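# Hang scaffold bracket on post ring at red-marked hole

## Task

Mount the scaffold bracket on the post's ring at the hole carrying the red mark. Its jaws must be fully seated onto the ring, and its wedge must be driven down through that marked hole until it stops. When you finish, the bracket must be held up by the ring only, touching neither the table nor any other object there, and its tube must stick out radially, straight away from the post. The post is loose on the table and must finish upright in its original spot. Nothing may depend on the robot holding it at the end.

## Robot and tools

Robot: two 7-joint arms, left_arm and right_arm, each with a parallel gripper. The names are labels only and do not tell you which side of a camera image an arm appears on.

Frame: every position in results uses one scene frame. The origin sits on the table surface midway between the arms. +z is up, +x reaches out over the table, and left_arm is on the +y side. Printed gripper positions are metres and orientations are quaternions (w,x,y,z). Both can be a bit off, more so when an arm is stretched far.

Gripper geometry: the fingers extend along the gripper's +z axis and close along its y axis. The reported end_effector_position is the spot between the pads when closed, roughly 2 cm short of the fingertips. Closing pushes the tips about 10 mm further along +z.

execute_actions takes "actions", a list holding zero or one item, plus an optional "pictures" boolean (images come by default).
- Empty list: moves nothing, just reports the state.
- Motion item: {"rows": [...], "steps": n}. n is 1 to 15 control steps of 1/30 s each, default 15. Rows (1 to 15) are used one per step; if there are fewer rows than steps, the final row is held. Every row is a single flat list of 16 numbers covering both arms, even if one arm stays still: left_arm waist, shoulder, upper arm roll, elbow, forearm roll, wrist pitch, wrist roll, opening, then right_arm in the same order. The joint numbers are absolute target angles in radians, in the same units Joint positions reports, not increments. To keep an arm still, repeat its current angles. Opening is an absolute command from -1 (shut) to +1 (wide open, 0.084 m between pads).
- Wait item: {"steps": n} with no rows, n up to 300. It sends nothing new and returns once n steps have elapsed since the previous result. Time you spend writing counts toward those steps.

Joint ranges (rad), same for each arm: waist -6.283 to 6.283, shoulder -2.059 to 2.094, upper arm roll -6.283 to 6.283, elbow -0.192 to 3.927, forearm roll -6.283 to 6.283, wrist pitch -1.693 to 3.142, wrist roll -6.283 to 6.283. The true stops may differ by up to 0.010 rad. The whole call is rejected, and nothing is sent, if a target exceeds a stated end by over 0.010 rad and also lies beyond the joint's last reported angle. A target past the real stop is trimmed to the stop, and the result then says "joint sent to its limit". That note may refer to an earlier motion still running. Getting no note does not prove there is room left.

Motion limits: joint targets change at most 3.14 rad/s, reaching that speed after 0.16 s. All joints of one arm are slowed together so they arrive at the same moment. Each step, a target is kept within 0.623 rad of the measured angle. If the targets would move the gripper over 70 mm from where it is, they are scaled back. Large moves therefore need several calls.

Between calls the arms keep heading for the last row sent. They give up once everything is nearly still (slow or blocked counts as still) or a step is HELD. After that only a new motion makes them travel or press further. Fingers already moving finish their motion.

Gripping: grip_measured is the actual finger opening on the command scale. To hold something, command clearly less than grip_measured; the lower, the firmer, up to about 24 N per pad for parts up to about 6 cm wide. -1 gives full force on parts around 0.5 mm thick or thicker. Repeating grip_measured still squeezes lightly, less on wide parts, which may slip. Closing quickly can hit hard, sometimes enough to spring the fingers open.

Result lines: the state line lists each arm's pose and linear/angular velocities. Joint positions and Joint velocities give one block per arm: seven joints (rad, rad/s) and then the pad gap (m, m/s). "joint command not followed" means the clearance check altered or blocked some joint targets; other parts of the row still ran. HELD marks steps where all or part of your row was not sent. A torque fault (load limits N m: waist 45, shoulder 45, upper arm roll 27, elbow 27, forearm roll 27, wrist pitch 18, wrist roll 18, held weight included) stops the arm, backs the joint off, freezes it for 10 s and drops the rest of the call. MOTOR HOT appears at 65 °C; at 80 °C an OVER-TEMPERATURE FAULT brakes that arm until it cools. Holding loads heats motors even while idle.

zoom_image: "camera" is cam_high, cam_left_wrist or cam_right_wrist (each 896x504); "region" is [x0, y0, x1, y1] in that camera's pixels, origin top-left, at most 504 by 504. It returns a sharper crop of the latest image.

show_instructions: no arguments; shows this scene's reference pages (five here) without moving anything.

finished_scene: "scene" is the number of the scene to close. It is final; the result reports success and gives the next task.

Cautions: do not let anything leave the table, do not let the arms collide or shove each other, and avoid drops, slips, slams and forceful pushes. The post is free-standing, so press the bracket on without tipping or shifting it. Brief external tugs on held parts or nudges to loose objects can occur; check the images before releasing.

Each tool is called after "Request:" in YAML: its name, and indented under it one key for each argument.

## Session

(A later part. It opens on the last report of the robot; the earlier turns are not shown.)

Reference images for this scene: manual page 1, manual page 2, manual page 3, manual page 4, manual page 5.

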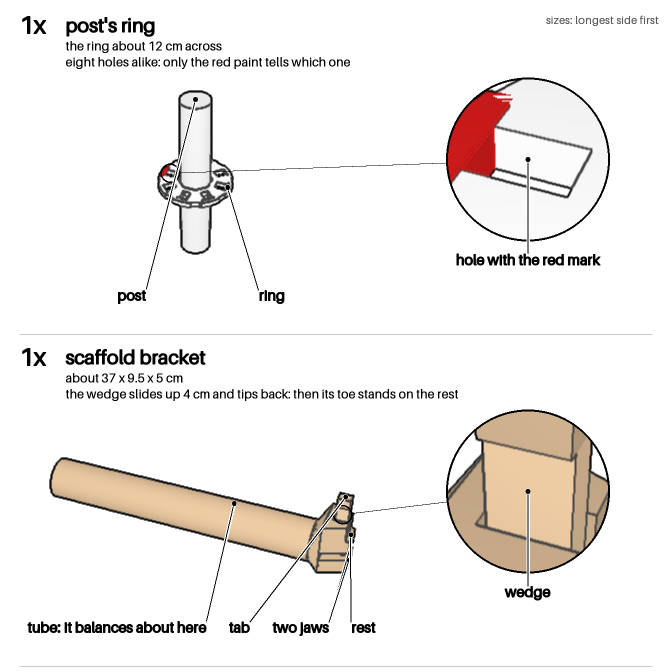

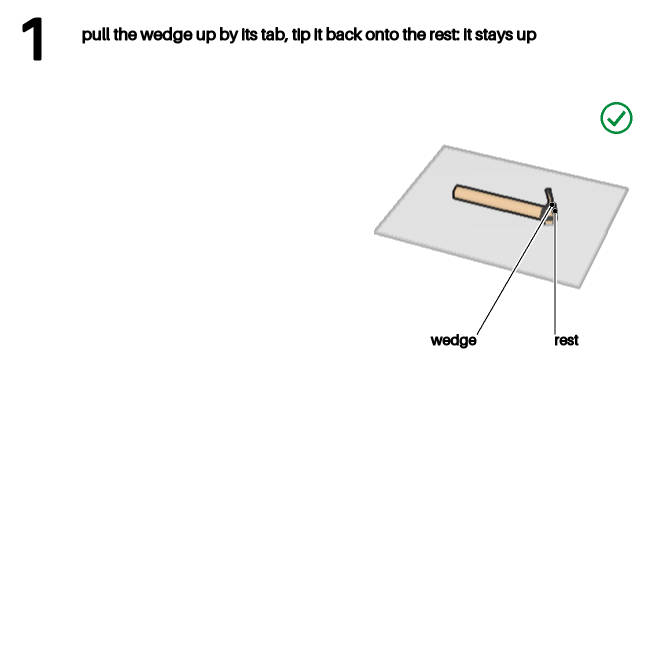

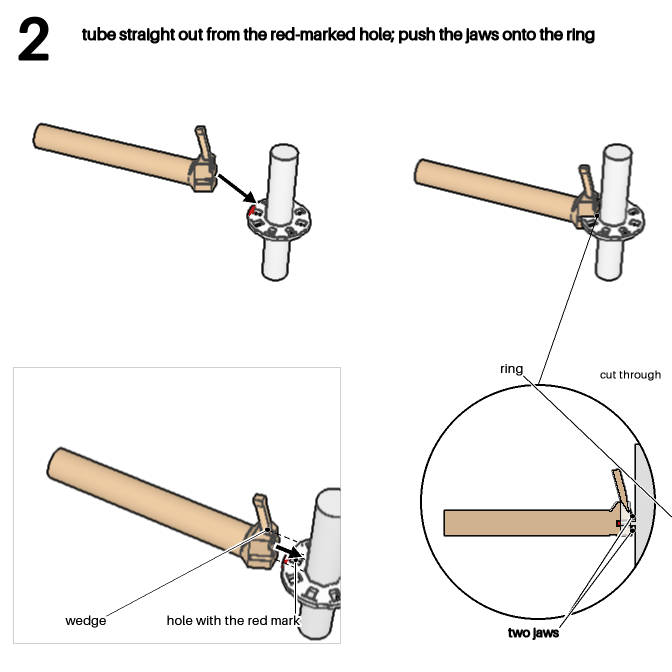

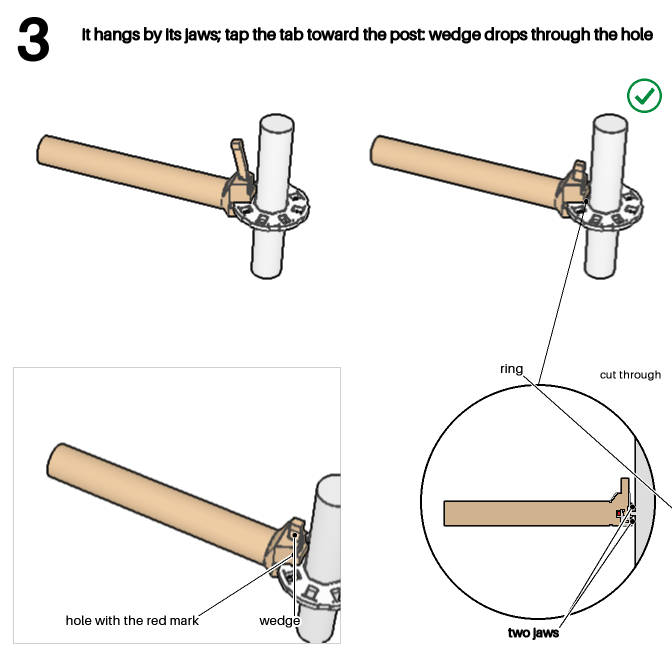

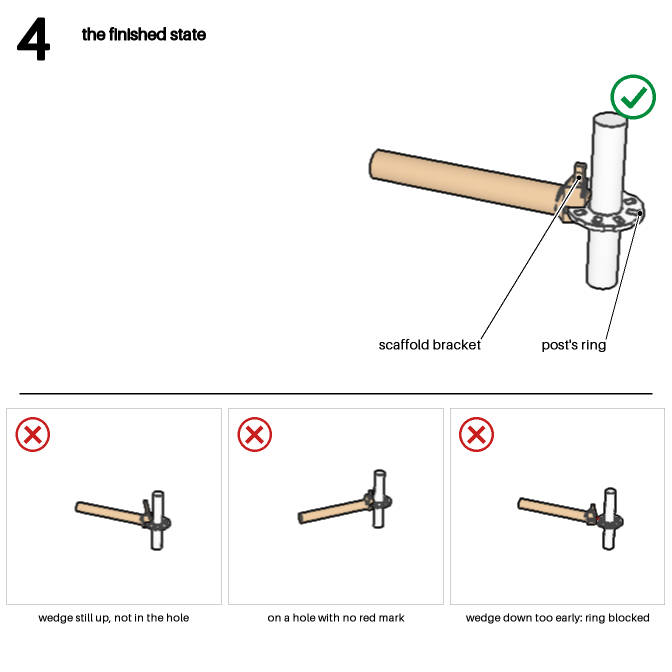

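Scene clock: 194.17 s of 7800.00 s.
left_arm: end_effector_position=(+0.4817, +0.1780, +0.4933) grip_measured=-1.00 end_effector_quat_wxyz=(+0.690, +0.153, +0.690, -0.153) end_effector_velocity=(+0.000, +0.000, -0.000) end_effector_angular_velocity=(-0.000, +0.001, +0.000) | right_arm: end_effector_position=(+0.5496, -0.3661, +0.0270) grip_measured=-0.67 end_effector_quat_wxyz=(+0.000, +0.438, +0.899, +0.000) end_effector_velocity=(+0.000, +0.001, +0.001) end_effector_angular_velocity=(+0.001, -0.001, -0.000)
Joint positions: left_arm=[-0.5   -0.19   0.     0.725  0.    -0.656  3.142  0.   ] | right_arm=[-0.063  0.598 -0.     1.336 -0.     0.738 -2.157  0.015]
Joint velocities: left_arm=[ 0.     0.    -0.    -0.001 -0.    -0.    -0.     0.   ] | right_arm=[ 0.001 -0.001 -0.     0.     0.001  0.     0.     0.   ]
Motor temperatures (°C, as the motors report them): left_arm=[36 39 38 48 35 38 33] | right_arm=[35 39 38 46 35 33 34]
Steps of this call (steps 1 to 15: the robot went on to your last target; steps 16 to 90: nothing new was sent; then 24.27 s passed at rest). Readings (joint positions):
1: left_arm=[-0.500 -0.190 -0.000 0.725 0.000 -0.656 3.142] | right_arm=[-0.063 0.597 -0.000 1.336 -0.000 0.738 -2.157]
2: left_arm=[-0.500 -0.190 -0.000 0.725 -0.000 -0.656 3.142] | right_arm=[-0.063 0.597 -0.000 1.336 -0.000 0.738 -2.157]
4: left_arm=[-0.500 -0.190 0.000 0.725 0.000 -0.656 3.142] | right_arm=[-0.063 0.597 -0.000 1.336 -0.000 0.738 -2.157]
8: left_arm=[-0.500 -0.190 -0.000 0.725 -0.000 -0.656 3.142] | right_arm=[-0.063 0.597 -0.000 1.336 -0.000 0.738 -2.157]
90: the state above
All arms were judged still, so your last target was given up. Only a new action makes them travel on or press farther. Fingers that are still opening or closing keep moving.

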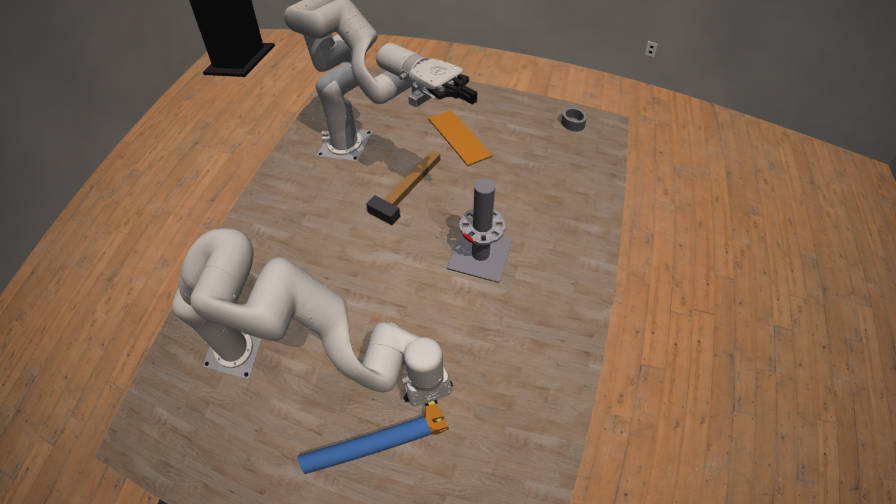

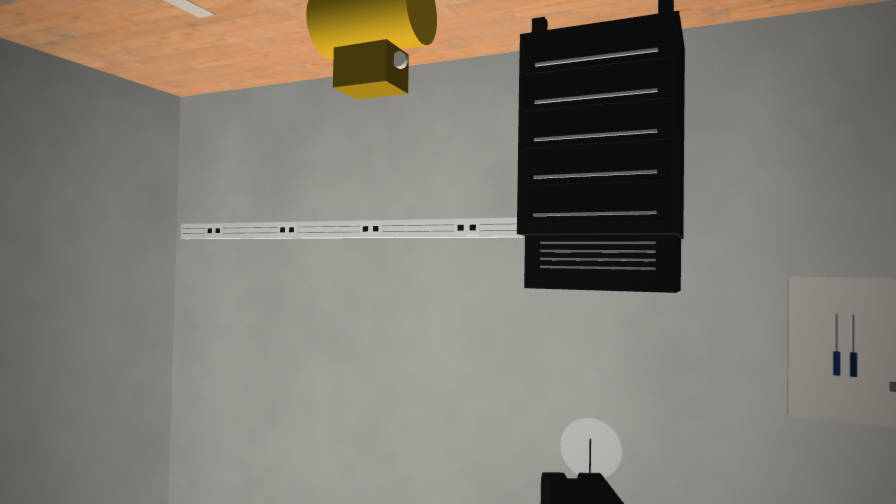

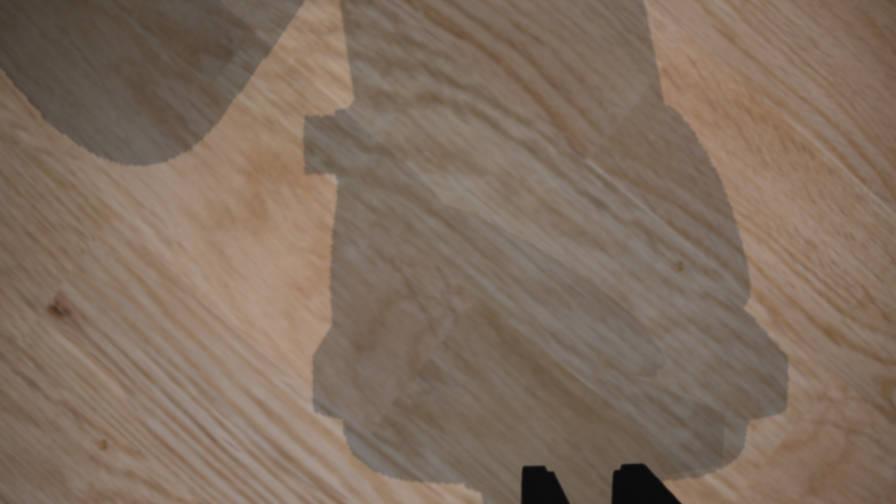

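Request:
execute_actions:
  actions:
    - {"rows": [[-0.5,-0.19,0,0.725,0,-0.656,3.1416,-1,-0.0602,0.5948,0,1.3310,0,0.7362,-2.1538,-0.8],[-0.5,-0.19,0,0.725,0,-0.656,3.1416,-1,-0.0574,0.5920,0,1.3262,0,0.7342,-2.1510,-0.8],[-0.5,-0.19,0,0.725,0,-0.656,3.1416,-1,-0.0546,0.5892,0,1.3214,0,0.7322,-2.1482,-0.8],[-0.5,-0.19,0,0.725,0,-0.656,3.1416,-1,-0.0518,0.5864,0,1.3166,0,0.7302,-2.1454,-0.8],[-0.5,-0.19,0,0.725,0,-0.656,3.1416,-1,-0.0490,0.5836,0,1.3118,0,0.7282,-2.1426,-0.8],[-0.5,-0.19,0,0.725,0,-0.656,3.1416,-1,-0.0462,0.5808,0,1.3070,0,0.7262,-2.1398,-0.8],[-0.5,-0.19,0,0.725,0,-0.656,3.1416,-1,-0.0434,0.5780,0,1.3022,0,0.7242,-2.1370,-0.8],[-0.5,-0.19,0,0.725,0,-0.656,3.1416,-1,-0.0406,0.5752,0,1.2974,0,0.7222,-2.1342,-0.8],[-0.5,-0.19,0,0.725,0,-0.656,3.1416,-1,-0.0378,0.5724,0,1.2926,0,0.7202,-2.1314,-0.8],[-0.5,-0.19,0,0.725,0,-0.656,3.1416,-1,-0.0350,0.5697,0,1.2879,0,0.7182,-2.1286,-0.8]], "steps": 15}

Scene clock: 247.07 s of 7800.00 s.
left_arm: end_effector_position=(+0.4817, +0.1780, +0.4933) grip_measured=-1.00 end_effector_quat_wxyz=(+0.690, +0.153, +0.690, -0.153) end_effector_velocity=(+0.000, -0.000, +0.000) end_effector_angular_velocity=(-0.000, -0.001, -0.000) | right_arm: end_effector_position=(+0.5384, -0.3512, +0.0269) grip_measured=-0.67 end_effector_quat_wxyz=(-0.000, +0.437, +0.899, +0.000) end_effector_velocity=(-0.003, +0.004, +0.000) end_effector_angular_velocity=(-0.003, -0.007, -0.002)
Joint positions: left_arm=[-0.5   -0.19  -0.     0.725 -0.    -0.656  3.142  0.   ] | right_arm=[-0.036  0.571  0.001  1.29   0.     0.719 -2.13   0.015]
Joint velocities: left_arm=[ 0.    -0.    -0.     0.001 -0.    -0.     0.     0.   ] | right_arm=[ 0.013 -0.012 -0.005 -0.021 -0.001 -0.015  0.012  0.   ]
Motor temperatures (°C, as the motors report them): left_arm=[36 39 38 48 35 38 33] | right_arm=[35 39 38 46 35 33 34]
Steps of this call (steps 1 to 90: nothing new was sent; then 49.40 s passed at rest; steps 91 to 105: all 15 steps of this action). Readings (joint positions):
91: left_arm=[-0.500 -0.190 0.000 0.725 0.000 -0.656 3.142] | right_arm=[-0.063 0.598 -0.000 1.336 -0.000 0.738 -2.157]
92: left_arm=[-0.500 -0.190 -0.000 0.725 0.000 -0.656 3.142] | right_arm=[-0.062 0.597 -0.000 1.335 0.000 0.737 -2.156]
94: left_arm=[-0.500 -0.190 -0.000 0.725 0.000 -0.656 3.142] | right_arm=[-0.059 0.594 -0.000 1.329 0.000 0.735 -2.153]
98: left_arm=[-0.500 -0.190 -0.000 0.725 0.000 -0.656 3.142] | right_arm=[-0.050 0.584 -0.000 1.312 -0.000 0.729 -2.143]
105: the state above

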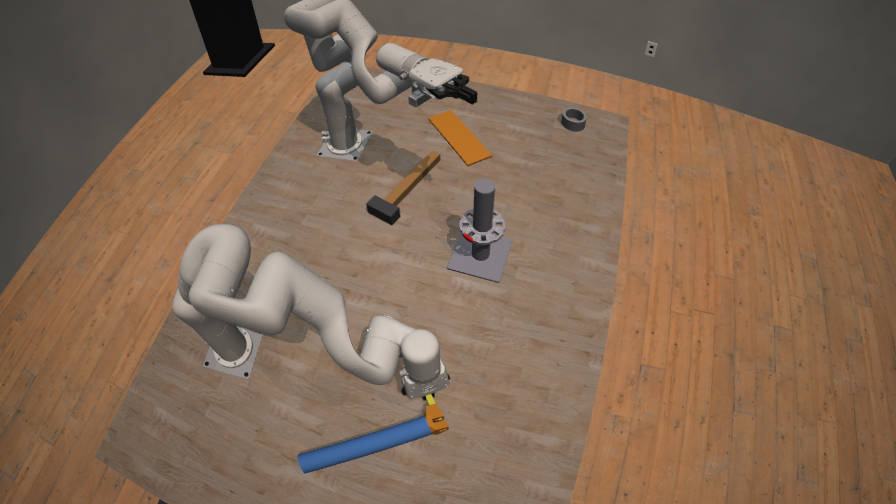

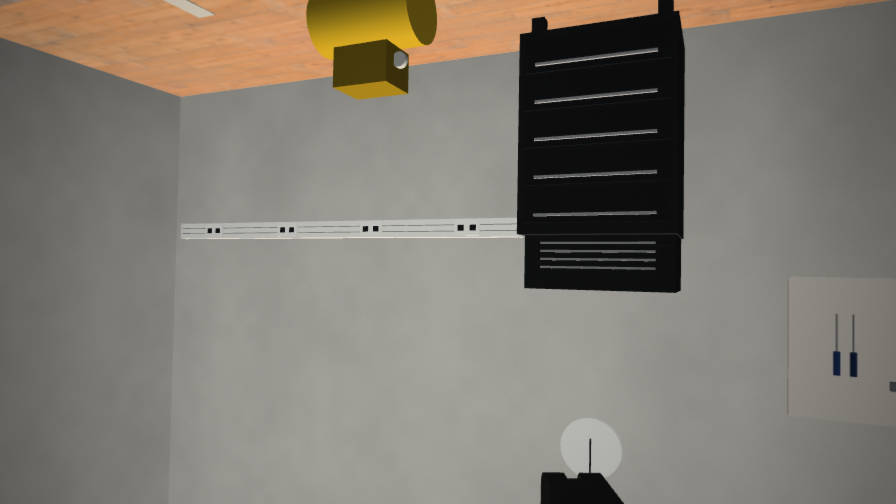

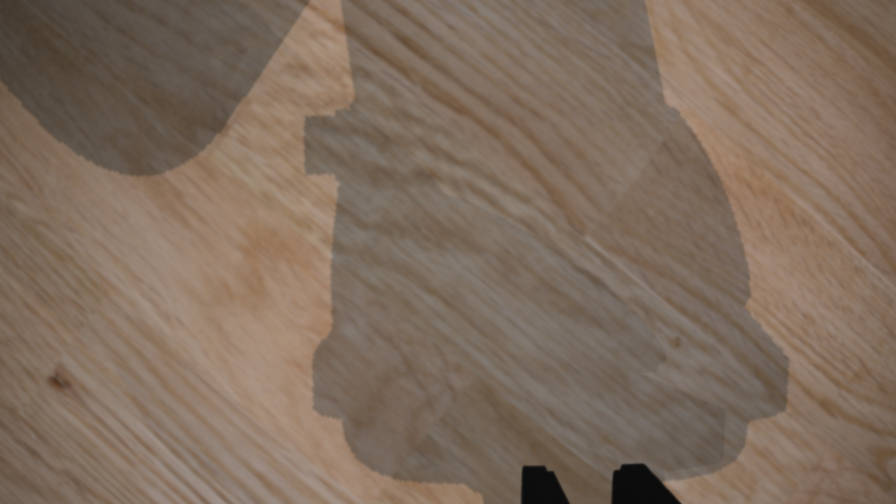

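Request:
execute_actions:
  actions:
    - {"rows": [[-0.5,-0.19,0,0.725,0,-0.656,3.1416,-1,-0.0373,0.5645,0,1.2927,0,0.7282,-2.1309,-0.8],[-0.5,-0.19,0,0.725,0,-0.656,3.1416,-1,-0.0396,0.5593,0,1.2976,0,0.7382,-2.1332,-0.8],[-0.5,-0.19,0,0.725,0,-0.656,3.1416,-1,-0.0419,0.5541,0,1.3024,0,0.7482,-2.1355,-0.8],[-0.5,-0.19,0,0.725,0,-0.656,3.1416,-1,-0.0442,0.5490,0,1.3072,0,0.7583,-2.1378,-0.8],[-0.5,-0.19,0,0.725,0,-0.656,3.1416,-1,-0.0465,0.5438,0,1.3120,0,0.7683,-2.1401,-0.8],[-0.5,-0.19,0,0.725,0,-0.656,3.1416,-1,-0.0488,0.5386,0,1.3169,0,0.7783,-2.1424,-0.8],[-0.5,-0.19,0,0.725,0,-0.656,3.1416,-1,-0.0511,0.5334,0,1.3217,0,0.7883,-2.1447,-0.8],[-0.5,-0.19,0,0.725,0,-0.656,3.1416,-1,-0.0547,0.5317,0,1.3301,0,0.7984,-2.1483,-0.8],[-0.5,-0.19,0,0.725,0,-0.656,3.1416,-1,-0.0583,0.5300,0,1.3385,0,0.8085,-2.1519,-0.8],[-0.5,-0.19,0,0.725,0,-0.656,3.1416,-1,-0.0619,0.5283,0,1.3469,0,0.8186,-2.1555,-0.8],[-0.5,-0.19,0,0.725,0,-0.656,3.1416,-1,-0.0656,0.5265,0,1.3552,0,0.8287,-2.1592,-0.8],[-0.5,-0.19,0,0.725,0,-0.656,3.1416,-1,-0.0692,0.5248,0,1.3636,0,0.8388,-2.1628,-0.8],[-0.5,-0.19,0,0.725,0,-0.656,3.1416,-1,-0.0728,0.5231,0,1.3720,0,0.8489,-2.1664,-0.8],[-0.5,-0.19,0,0.725,0,-0.656,3.1416,-1,-0.0764,0.5214,0,1.3804,0,0.8590,-2.1700,-0.8]], "steps": 15}

Request:
zoom_image:
  camera: "cam_high"
  region: [280, 320, 520, 490]

Scene clock: 265.33 s of 7800.00 s.
left_arm: end_effector_position=(+0.4817, +0.1780, +0.4933) grip_measured=-1.00 end_effector_quat_wxyz=(+0.690, +0.153, +0.690, -0.153) end_effector_velocity=(+0.000, +0.001, +0.001) end_effector_angular_velocity=(-0.001, -0.001, +0.001) | right_arm: end_effector_position=(+0.5515, -0.3693, +0.0694) grip_measured=-0.67 end_effector_quat_wxyz=(-0.001, +0.438, +0.899, -0.001) end_effector_velocity=(+0.046, -0.051, +0.101) end_effector_angular_velocity=(+0.004, -0.016, -0.000)
Joint positions: left_arm=[-0.5   -0.19  -0.     0.725  0.    -0.656  3.142  0.   ] | right_arm=[-0.068  0.526 -0.001  1.36  -0.     0.835 -2.161  0.015]
Joint velocities: left_arm=[-0.     0.     0.001  0.001 -0.    -0.    -0.     0.   ] | right_arm=[-0.097 -0.056  0.002  0.236  0.002  0.275 -0.096  0.   ]
Motor temperatures (°C, as the motors report them): left_arm=[36 39 38 48 35 38 33] | right_arm=[35 39 38 46 35 33 34]
Steps of this call (steps 1 to 15: the robot went on to your last target; steps 16 to 90: nothing new was sent; then 14.77 s passed at rest; steps 91 to 105: all 15 steps of this action). Readings (joint positions):
91: left_arm=[-0.500 -0.190 0.000 0.725 0.000 -0.656 3.142] | right_arm=[-0.035 0.570 0.000 1.288 -0.000 0.718 -2.129]
92: left_arm=[-0.500 -0.190 -0.000 0.725 -0.000 -0.656 3.142] | right_arm=[-0.035 0.569 0.000 1.289 0.000 0.721 -2.129]
94: left_arm=[-0.500 -0.190 -0.000 0.725 -0.000 -0.656 3.142] | right_arm=[-0.037 0.565 0.001 1.292 0.000 0.732 -2.132]
98: left_arm=[-0.500 -0.190 0.000 0.725 -0.000 -0.656 3.142] | right_arm=[-0.046 0.547 0.000 1.309 0.000 0.766 -2.140]
105: the state above

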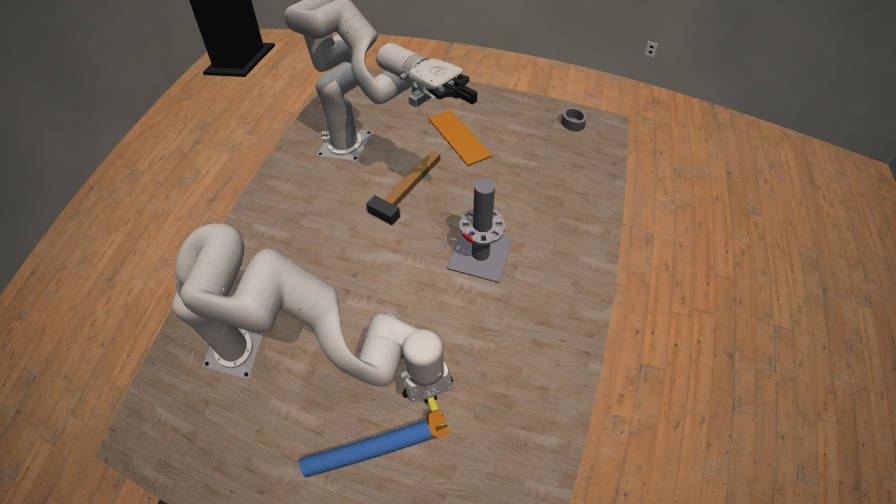

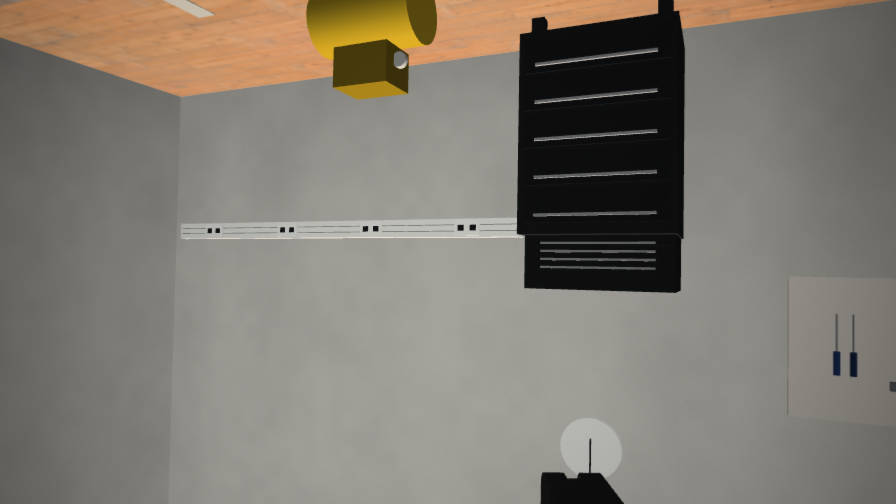

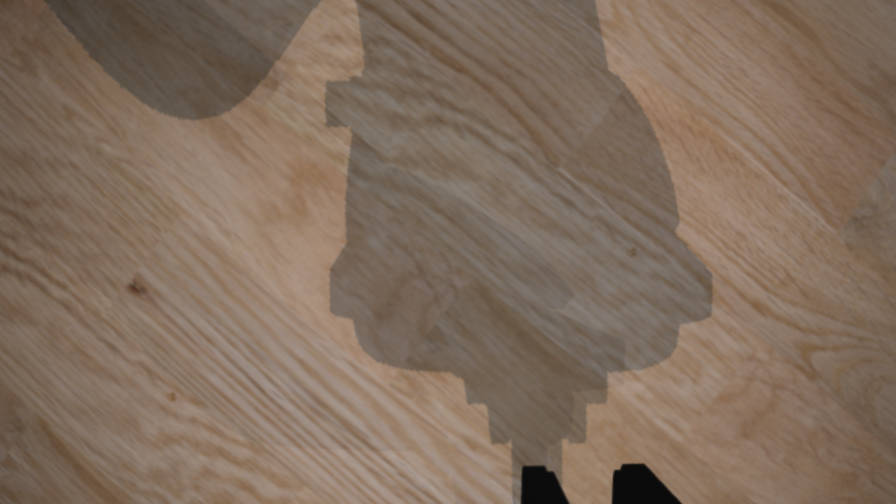

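Region (280, 320, 520, 490) of cam_high's 896x504 image, scaled by 2.100, with more detail than that image has; it fills the top 357 rows of this view, and the rest is white.

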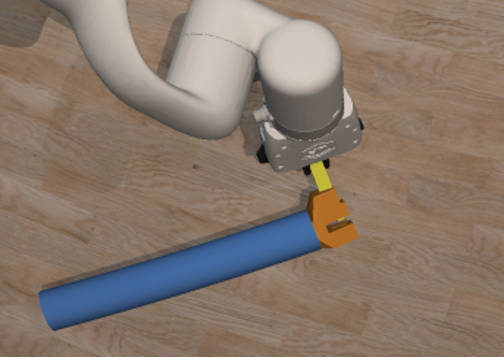

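It is rolling as planned. Continue to 60°.

Request:
execute_actions:
  actions:
    - {"rows": [[-0.5,-0.19,0,0.725,0,-0.656,3.1416,-1,-0.0810,0.5233,0,1.3918,0,0.8685,-2.1746,-0.8],[-0.5,-0.19,0,0.725,0,-0.656,3.1416,-1,-0.0856,0.5251,0,1.4032,0,0.8781,-2.1792,-0.8],[-0.5,-0.19,0,0.725,0,-0.656,3.1416,-1,-0.0902,0.5270,0,1.4146,0,0.8876,-2.1838,-0.8],[-0.5,-0.19,0,0.725,0,-0.656,3.1416,-1,-0.0949,0.5289,0,1.4261,0,0.8972,-2.1885,-0.8],[-0.5,-0.19,0,0.725,0,-0.656,3.1416,-1,-0.0995,0.5308,0,1.4375,0,0.9067,-2.1931,-0.8],[-0.5,-0.19,0,0.725,0,-0.656,3.1416,-1,-0.1041,0.5326,0,1.4489,0,0.9163,-2.1977,-0.8],[-0.5,-0.19,0,0.725,0,-0.656,3.1416,-1,-0.1087,0.5345,0,1.4603,0,0.9258,-2.2023,-0.8],[-0.5,-0.19,0,0.725,0,-0.656,3.1416,-1,-0.1139,0.5399,0,1.4742,0,0.9343,-2.2075,-0.8],[-0.5,-0.19,0,0.725,0,-0.656,3.1416,-1,-0.1190,0.5453,0,1.4882,0,0.9429,-2.2126,-0.8],[-0.5,-0.19,0,0.725,0,-0.656,3.1416,-1,-0.1242,0.5507,0,1.5021,0,0.9514,-2.2178,-0.8],[-0.5,-0.19,0,0.725,0,-0.656,3.1416,-1,-0.1294,0.5560,0,1.5160,0,0.9600,-2.2230,-0.8],[-0.5,-0.19,0,0.725,0,-0.656,3.1416,-1,-0.1346,0.5614,0,1.5299,0,0.9685,-2.2282,-0.8],[-0.5,-0.19,0,0.725,0,-0.656,3.1416,-1,-0.1397,0.5668,0,1.5439,0,0.9771,-2.2333,-0.8],[-0.5,-0.19,0,0.725,0,-0.656,3.1416,-1,-0.1449,0.5722,0,1.5578,0,0.9856,-2.2385,-0.8]], "steps": 15}

Request:
zoom_image:
  camera: "cam_high"
  region: [280, 320, 520, 490]

Scene clock: 288.30 s of 7800.00 s.
left_arm: end_effector_position=(+0.4817, +0.1780, +0.4933) grip_measured=-1.00 end_effector_quat_wxyz=(+0.690, +0.153, +0.690, -0.153) end_effector_velocity=(+0.000, +0.000, +0.001) end_effector_angular_velocity=(-0.000, -0.002, +0.001) | right_arm: end_effector_position=(+0.5809, -0.4054, +0.1046) grip_measured=-0.66 end_effector_quat_wxyz=(+0.000, +0.438, +0.899, +0.000) end_effector_velocity=(+0.065, -0.086, +0.045) end_effector_angular_velocity=(+0.001, +0.005, +0.001)
Joint positions: left_arm=[-0.5   -0.19  -0.     0.725 -0.    -0.656  3.142  0.   ] | right_arm=[-0.132  0.559 -0.     1.523  0.     0.964 -2.226  0.015]
Joint velocities: left_arm=[ 0.001  0.     0.     0.002  0.    -0.     0.     0.   ] | right_arm=[-0.146  0.154  0.002  0.389 -0.     0.24  -0.145  0.   ]
Motor temperatures (°C, as the motors report them): left_arm=[36 39 38 48 35 38 33] | right_arm=[35 39 38 47 35 33 34]
Steps of this call (steps 1 to 30: the robot went on to your last target; steps 31 to 90: nothing new was sent; then 19.47 s passed at rest; steps 91 to 105: all 15 steps of this action). Readings (joint positions):
91: left_arm=[-0.500 -0.190 -0.000 0.725 -0.000 -0.656 3.142] | right_arm=[-0.076 0.521 0.000 1.381 0.000 0.859 -2.170]
92: left_arm=[-0.500 -0.190 -0.000 0.725 0.000 -0.656 3.142] | right_arm=[-0.077 0.522 0.000 1.383 0.000 0.861 -2.171]
94: left_arm=[-0.500 -0.190 0.000 0.725 0.000 -0.656 3.142] | right_arm=[-0.082 0.524 0.001 1.394 -0.000 0.872 -2.176]
98: left_arm=[-0.500 -0.190 0.000 0.725 0.000 -0.656 3.142] | right_arm=[-0.098 0.530 -0.000 1.434 -0.000 0.904 -2.192]
105: the state above

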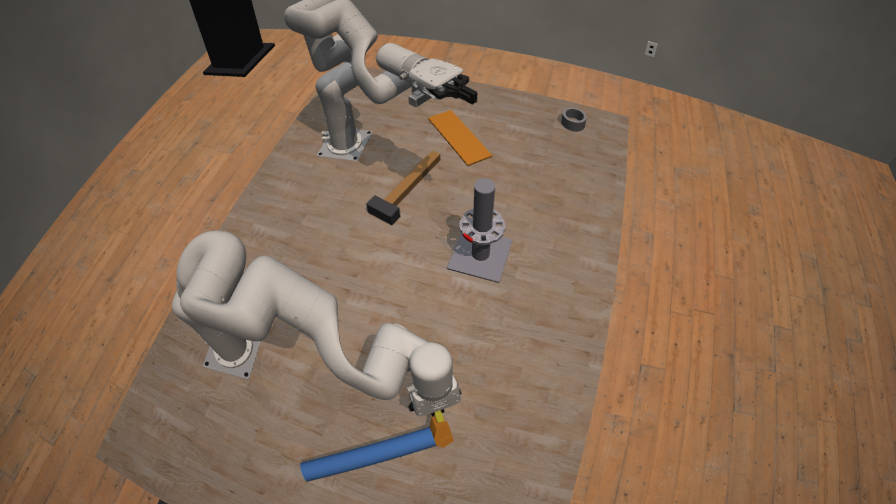

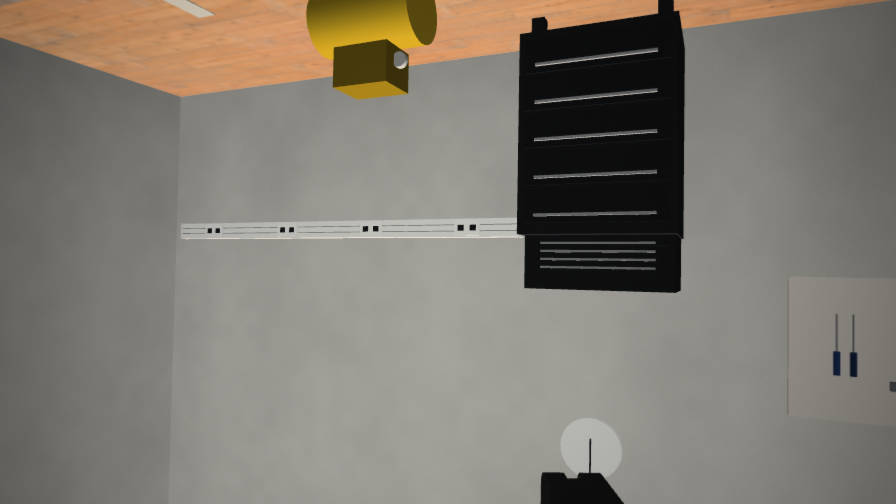

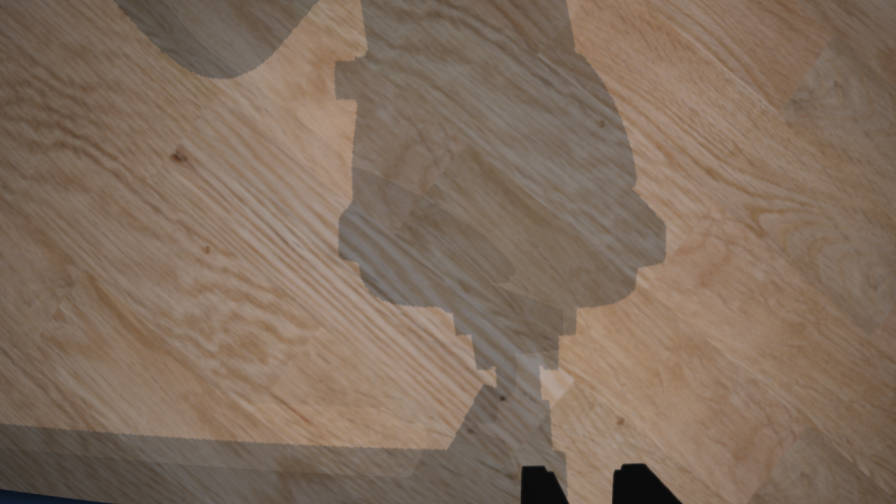

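Region (280, 320, 520, 490) of cam_high's 896x504 image, scaled by 2.100, with more detail than that image has; it fills the top 357 rows of this view, and the rest is white.

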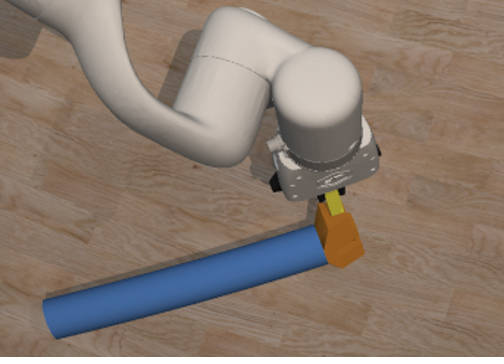

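Request:
execute_actions:
  actions:
    - {"rows": [[-0.5,-0.19,0,0.725,0,-0.656,3.1416,-1,-0.1501,0.5807,0,1.5735,0,0.9928,-2.2437,-0.8],[-0.5,-0.19,0,0.725,0,-0.656,3.1416,-1,-0.1554,0.5892,0,1.5893,0,1.0001,-2.2490,-0.8],[-0.5,-0.19,0,0.725,0,-0.656,3.1416,-1,-0.1606,0.5977,0,1.6050,0,1.0073,-2.2542,-0.8],[-0.5,-0.19,0,0.725,0,-0.656,3.1416,-1,-0.1658,0.6062,0,1.6208,0,1.0146,-2.2594,-0.8],[-0.5,-0.19,0,0.725,0,-0.656,3.1416,-1,-0.1710,0.6147,0,1.6365,0,1.0218,-2.2646,-0.8],[-0.5,-0.19,0,0.725,0,-0.656,3.1416,-1,-0.1763,0.6232,0,1.6523,0,1.0291,-2.2699,-0.8],[-0.5,-0.19,0,0.725,0,-0.656,3.1416,-1,-0.1815,0.6317,0,1.6680,0,1.0363,-2.2751,-0.8],[-0.5,-0.19,0,0.725,0,-0.656,3.1416,-1,-0.1858,0.6414,0,1.6829,0,1.0415,-2.2794,-0.8],[-0.5,-0.19,0,0.725,0,-0.656,3.1416,-1,-0.1902,0.6510,0,1.6977,0,1.0467,-2.2838,-0.8],[-0.5,-0.19,0,0.725,0,-0.656,3.1416,-1,-0.1945,0.6607,0,1.7126,0,1.0519,-2.2881,-0.8],[-0.5,-0.19,0,0.725,0,-0.656,3.1416,-1,-0.1989,0.6703,0,1.7275,0,1.0572,-2.2925,-0.8]], "steps": 15}

Request:
zoom_image:
  camera: "cam_high"
  region: [280, 330, 520, 500]

Scene clock: 305.13 s of 7800.00 s.
left_arm: end_effector_position=(+0.4817, +0.1780, +0.4933) grip_measured=-1.00 end_effector_quat_wxyz=(+0.690, +0.153, +0.690, -0.153) end_effector_velocity=(-0.000, -0.000, +0.000) end_effector_angular_velocity=(-0.000, -0.001, -0.001) | right_arm: end_effector_position=(+0.6126, -0.4459, +0.1121) grip_measured=-0.66 end_effector_quat_wxyz=(+0.001, +0.438, +0.899, +0.000) end_effector_velocity=(+0.016, -0.018, -0.006) end_effector_angular_velocity=(+0.005, +0.016, +0.015)
Joint positions: left_arm=[-0.5   -0.19   0.     0.725  0.    -0.656  3.142  0.   ] | right_arm=[-0.196  0.664 -0.001  1.717  0.     1.052 -2.289  0.015]
Joint velocities: left_arm=[-0.001 -0.     0.     0.001  0.     0.     0.     0.   ] | right_arm=[-0.034  0.084  0.008  0.126 -0.001  0.059 -0.043  0.   ]
Motor temperatures (°C, as the motors report them): left_arm=[36 39 38 48 35 38 33] | right_arm=[35 40 38 48 35 33 34]
Steps of this call (steps 1 to 30: the robot went on to your last target; steps 31 to 90: nothing new was sent; then 13.33 s passed at rest; steps 91 to 105: all 15 steps of this action). Readings (joint positions):
91: left_arm=[-0.500 -0.190 0.000 0.725 -0.000 -0.656 3.142] | right_arm=[-0.145 0.572 0.000 1.558 0.000 0.986 -2.239]
92: left_arm=[-0.500 -0.190 -0.000 0.725 -0.000 -0.656 3.142] | right_arm=[-0.146 0.574 0.000 1.561 -0.000 0.988 -2.240]
94: left_arm=[-0.500 -0.190 0.000 0.725 0.000 -0.656 3.142] | right_arm=[-0.151 0.583 0.000 1.576 -0.000 0.995 -2.245]
98: left_arm=[-0.500 -0.190 0.000 0.725 -0.000 -0.656 3.142] | right_arm=[-0.169 0.611 -0.001 1.631 -0.000 1.019 -2.262]
105: the state above

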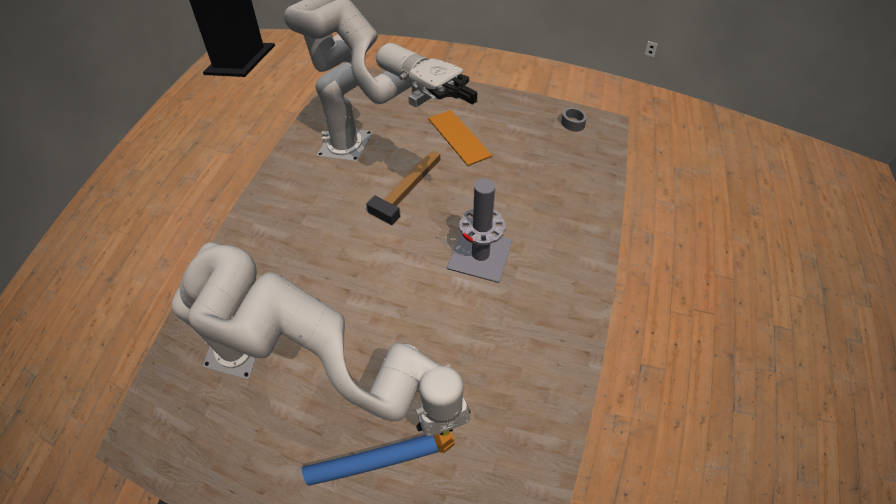

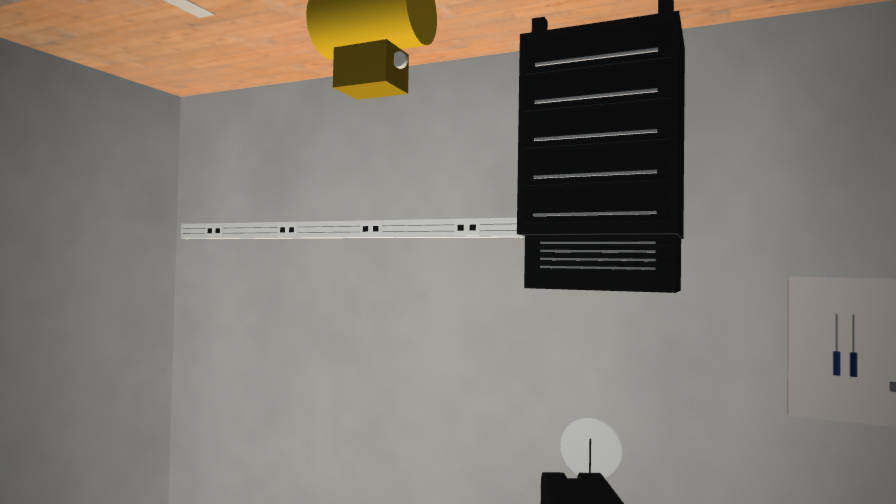

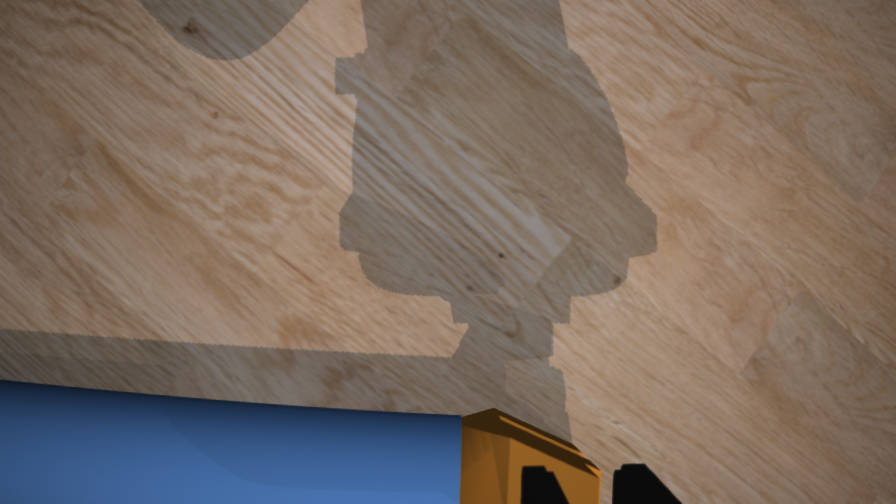

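Region (280, 330, 520, 500) of cam_high's 896x504 image, scaled by 2.100, with more detail than that image has; it fills the top 357 rows of this view, and the rest is white.

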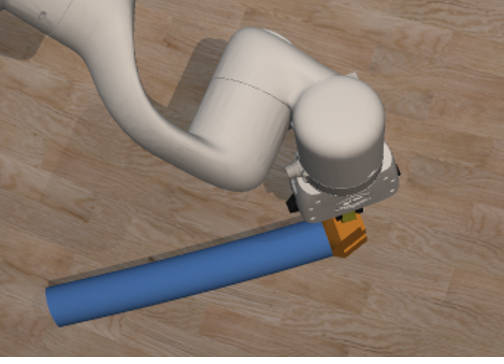

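Request:
execute_actions:
  actions:
    - {"rows": [[-0.5,-0.19,0,0.725,0,-0.656,3.1416,-1,-0.2011,0.6751,0,1.7349,0,1.0598,-2.2947,-0.8],[-0.5,-0.19,0,0.725,0,-0.656,3.1416,-1,-0.2032,0.6800,0,1.7424,0,1.0624,-2.2968,-0.8],[-0.5,-0.19,0,0.725,0,-0.656,3.1416,-1,-0.2054,0.6848,0,1.7498,0,1.0650,-2.2990,-0.8],[-0.5,-0.19,0,0.725,0,-0.656,3.1416,-1,-0.2076,0.6896,0,1.7572,0,1.0676,-2.3012,-0.8],[-0.5,-0.19,0,0.725,0,-0.656,3.1416,-1,-0.2097,0.6944,0,1.7646,0,1.0702,-2.3033,-0.8],[-0.5,-0.19,0,0.725,0,-0.656,3.1416,-1,-0.2119,0.6993,0,1.7721,0,1.0728,-2.3055,-0.8],[-0.5,-0.19,0,0.725,0,-0.656,3.1416,-1,-0.2140,0.7041,0,1.7795,0,1.0754,-2.3076,-0.8]], "steps": 15}

Scene clock: 317.17 s of 7800.00 s.
left_arm: end_effector_position=(+0.4817, +0.1780, +0.4933) grip_measured=-1.00 end_effector_quat_wxyz=(+0.690, +0.153, +0.690, -0.153) end_effector_velocity=(-0.000, -0.000, +0.000) end_effector_angular_velocity=(+0.001, -0.001, -0.000) | right_arm: end_effector_position=(+0.6208, -0.4563, +0.1096) grip_measured=-0.66 end_effector_quat_wxyz=(-0.001, +0.437, +0.899, +0.000) end_effector_velocity=(+0.003, -0.002, +0.002) end_effector_angular_velocity=(-0.000, -0.006, +0.001)
Joint positions: left_arm=[-0.5   -0.19  -0.     0.725  0.    -0.656  3.142  0.   ] | right_arm=[-0.213  0.704  0.001  1.777  0.     1.076 -2.307  0.015]
Joint velocities: left_arm=[-0.    -0.    -0.     0.     0.    -0.     0.001  0.   ] | right_arm=[-0.003  0.005 -0.001  0.014  0.001  0.003 -0.005  0.   ]
Motor temperatures (°C, as the motors report them): left_arm=[36 39 38 49 35 38 33] | right_arm=[35 40 38 48 35 33 34]
Steps of this call (steps 1 to 30: the robot went on to your last target; steps 31 to 90: nothing new was sent; then 8.53 s passed at rest; steps 91 to 105: all 15 steps of this action). Readings (joint positions):
91: left_arm=[-0.500 -0.190 -0.000 0.725 -0.000 -0.656 3.142] | right_arm=[-0.199 0.670 0.000 1.728 -0.000 1.057 -2.293]
92: left_arm=[-0.500 -0.190 -0.000 0.725 -0.000 -0.656 3.142] | right_arm=[-0.199 0.671 0.000 1.729 -0.000 1.058 -2.293]
94: left_arm=[-0.500 -0.190 0.000 0.725 -0.000 -0.656 3.142] | right_arm=[-0.202 0.677 0.000 1.737 -0.000 1.061 -2.295]
98: left_arm=[-0.500 -0.190 0.000 0.725 0.000 -0.656 3.142] | right_arm=[-0.209 0.693 0.000 1.763 0.000 1.069 -2.303]
105: the state above

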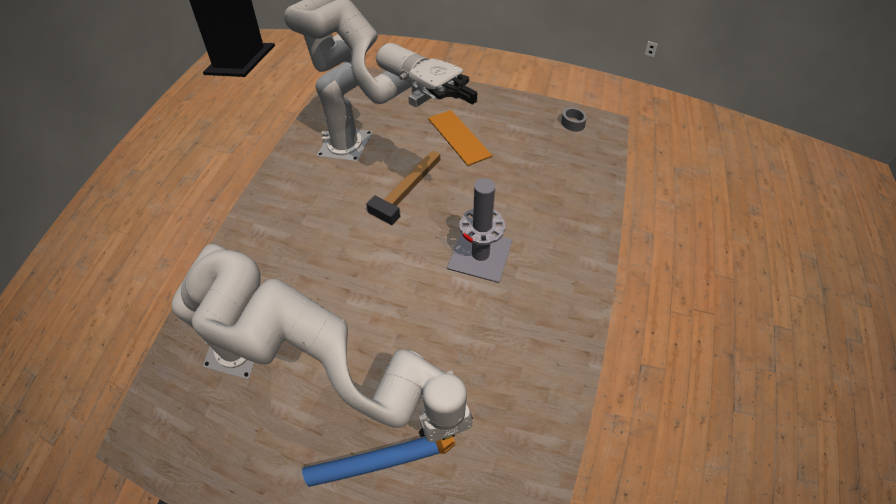

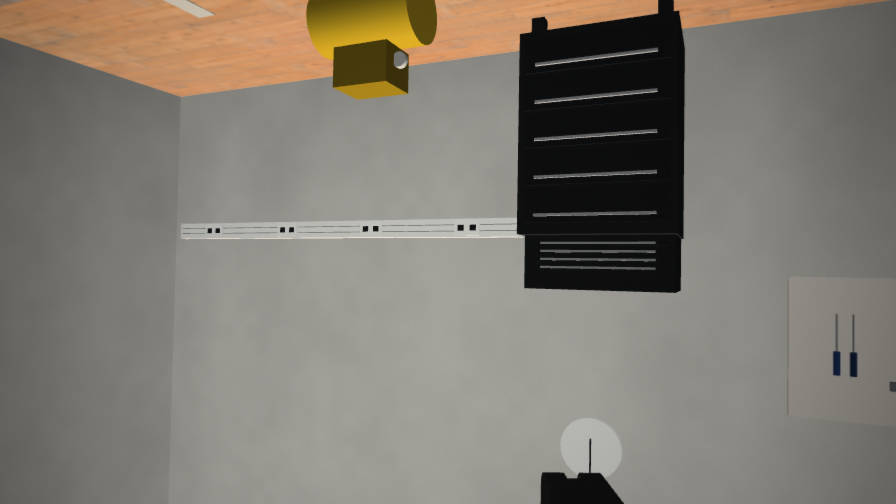

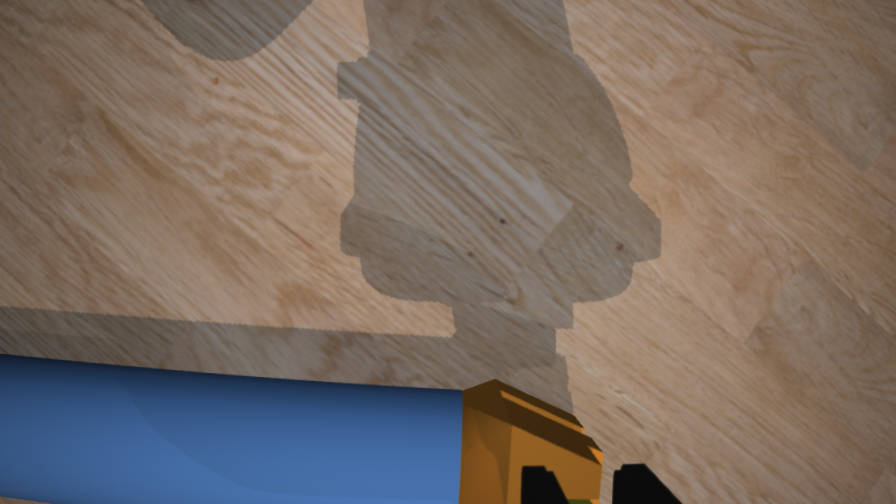

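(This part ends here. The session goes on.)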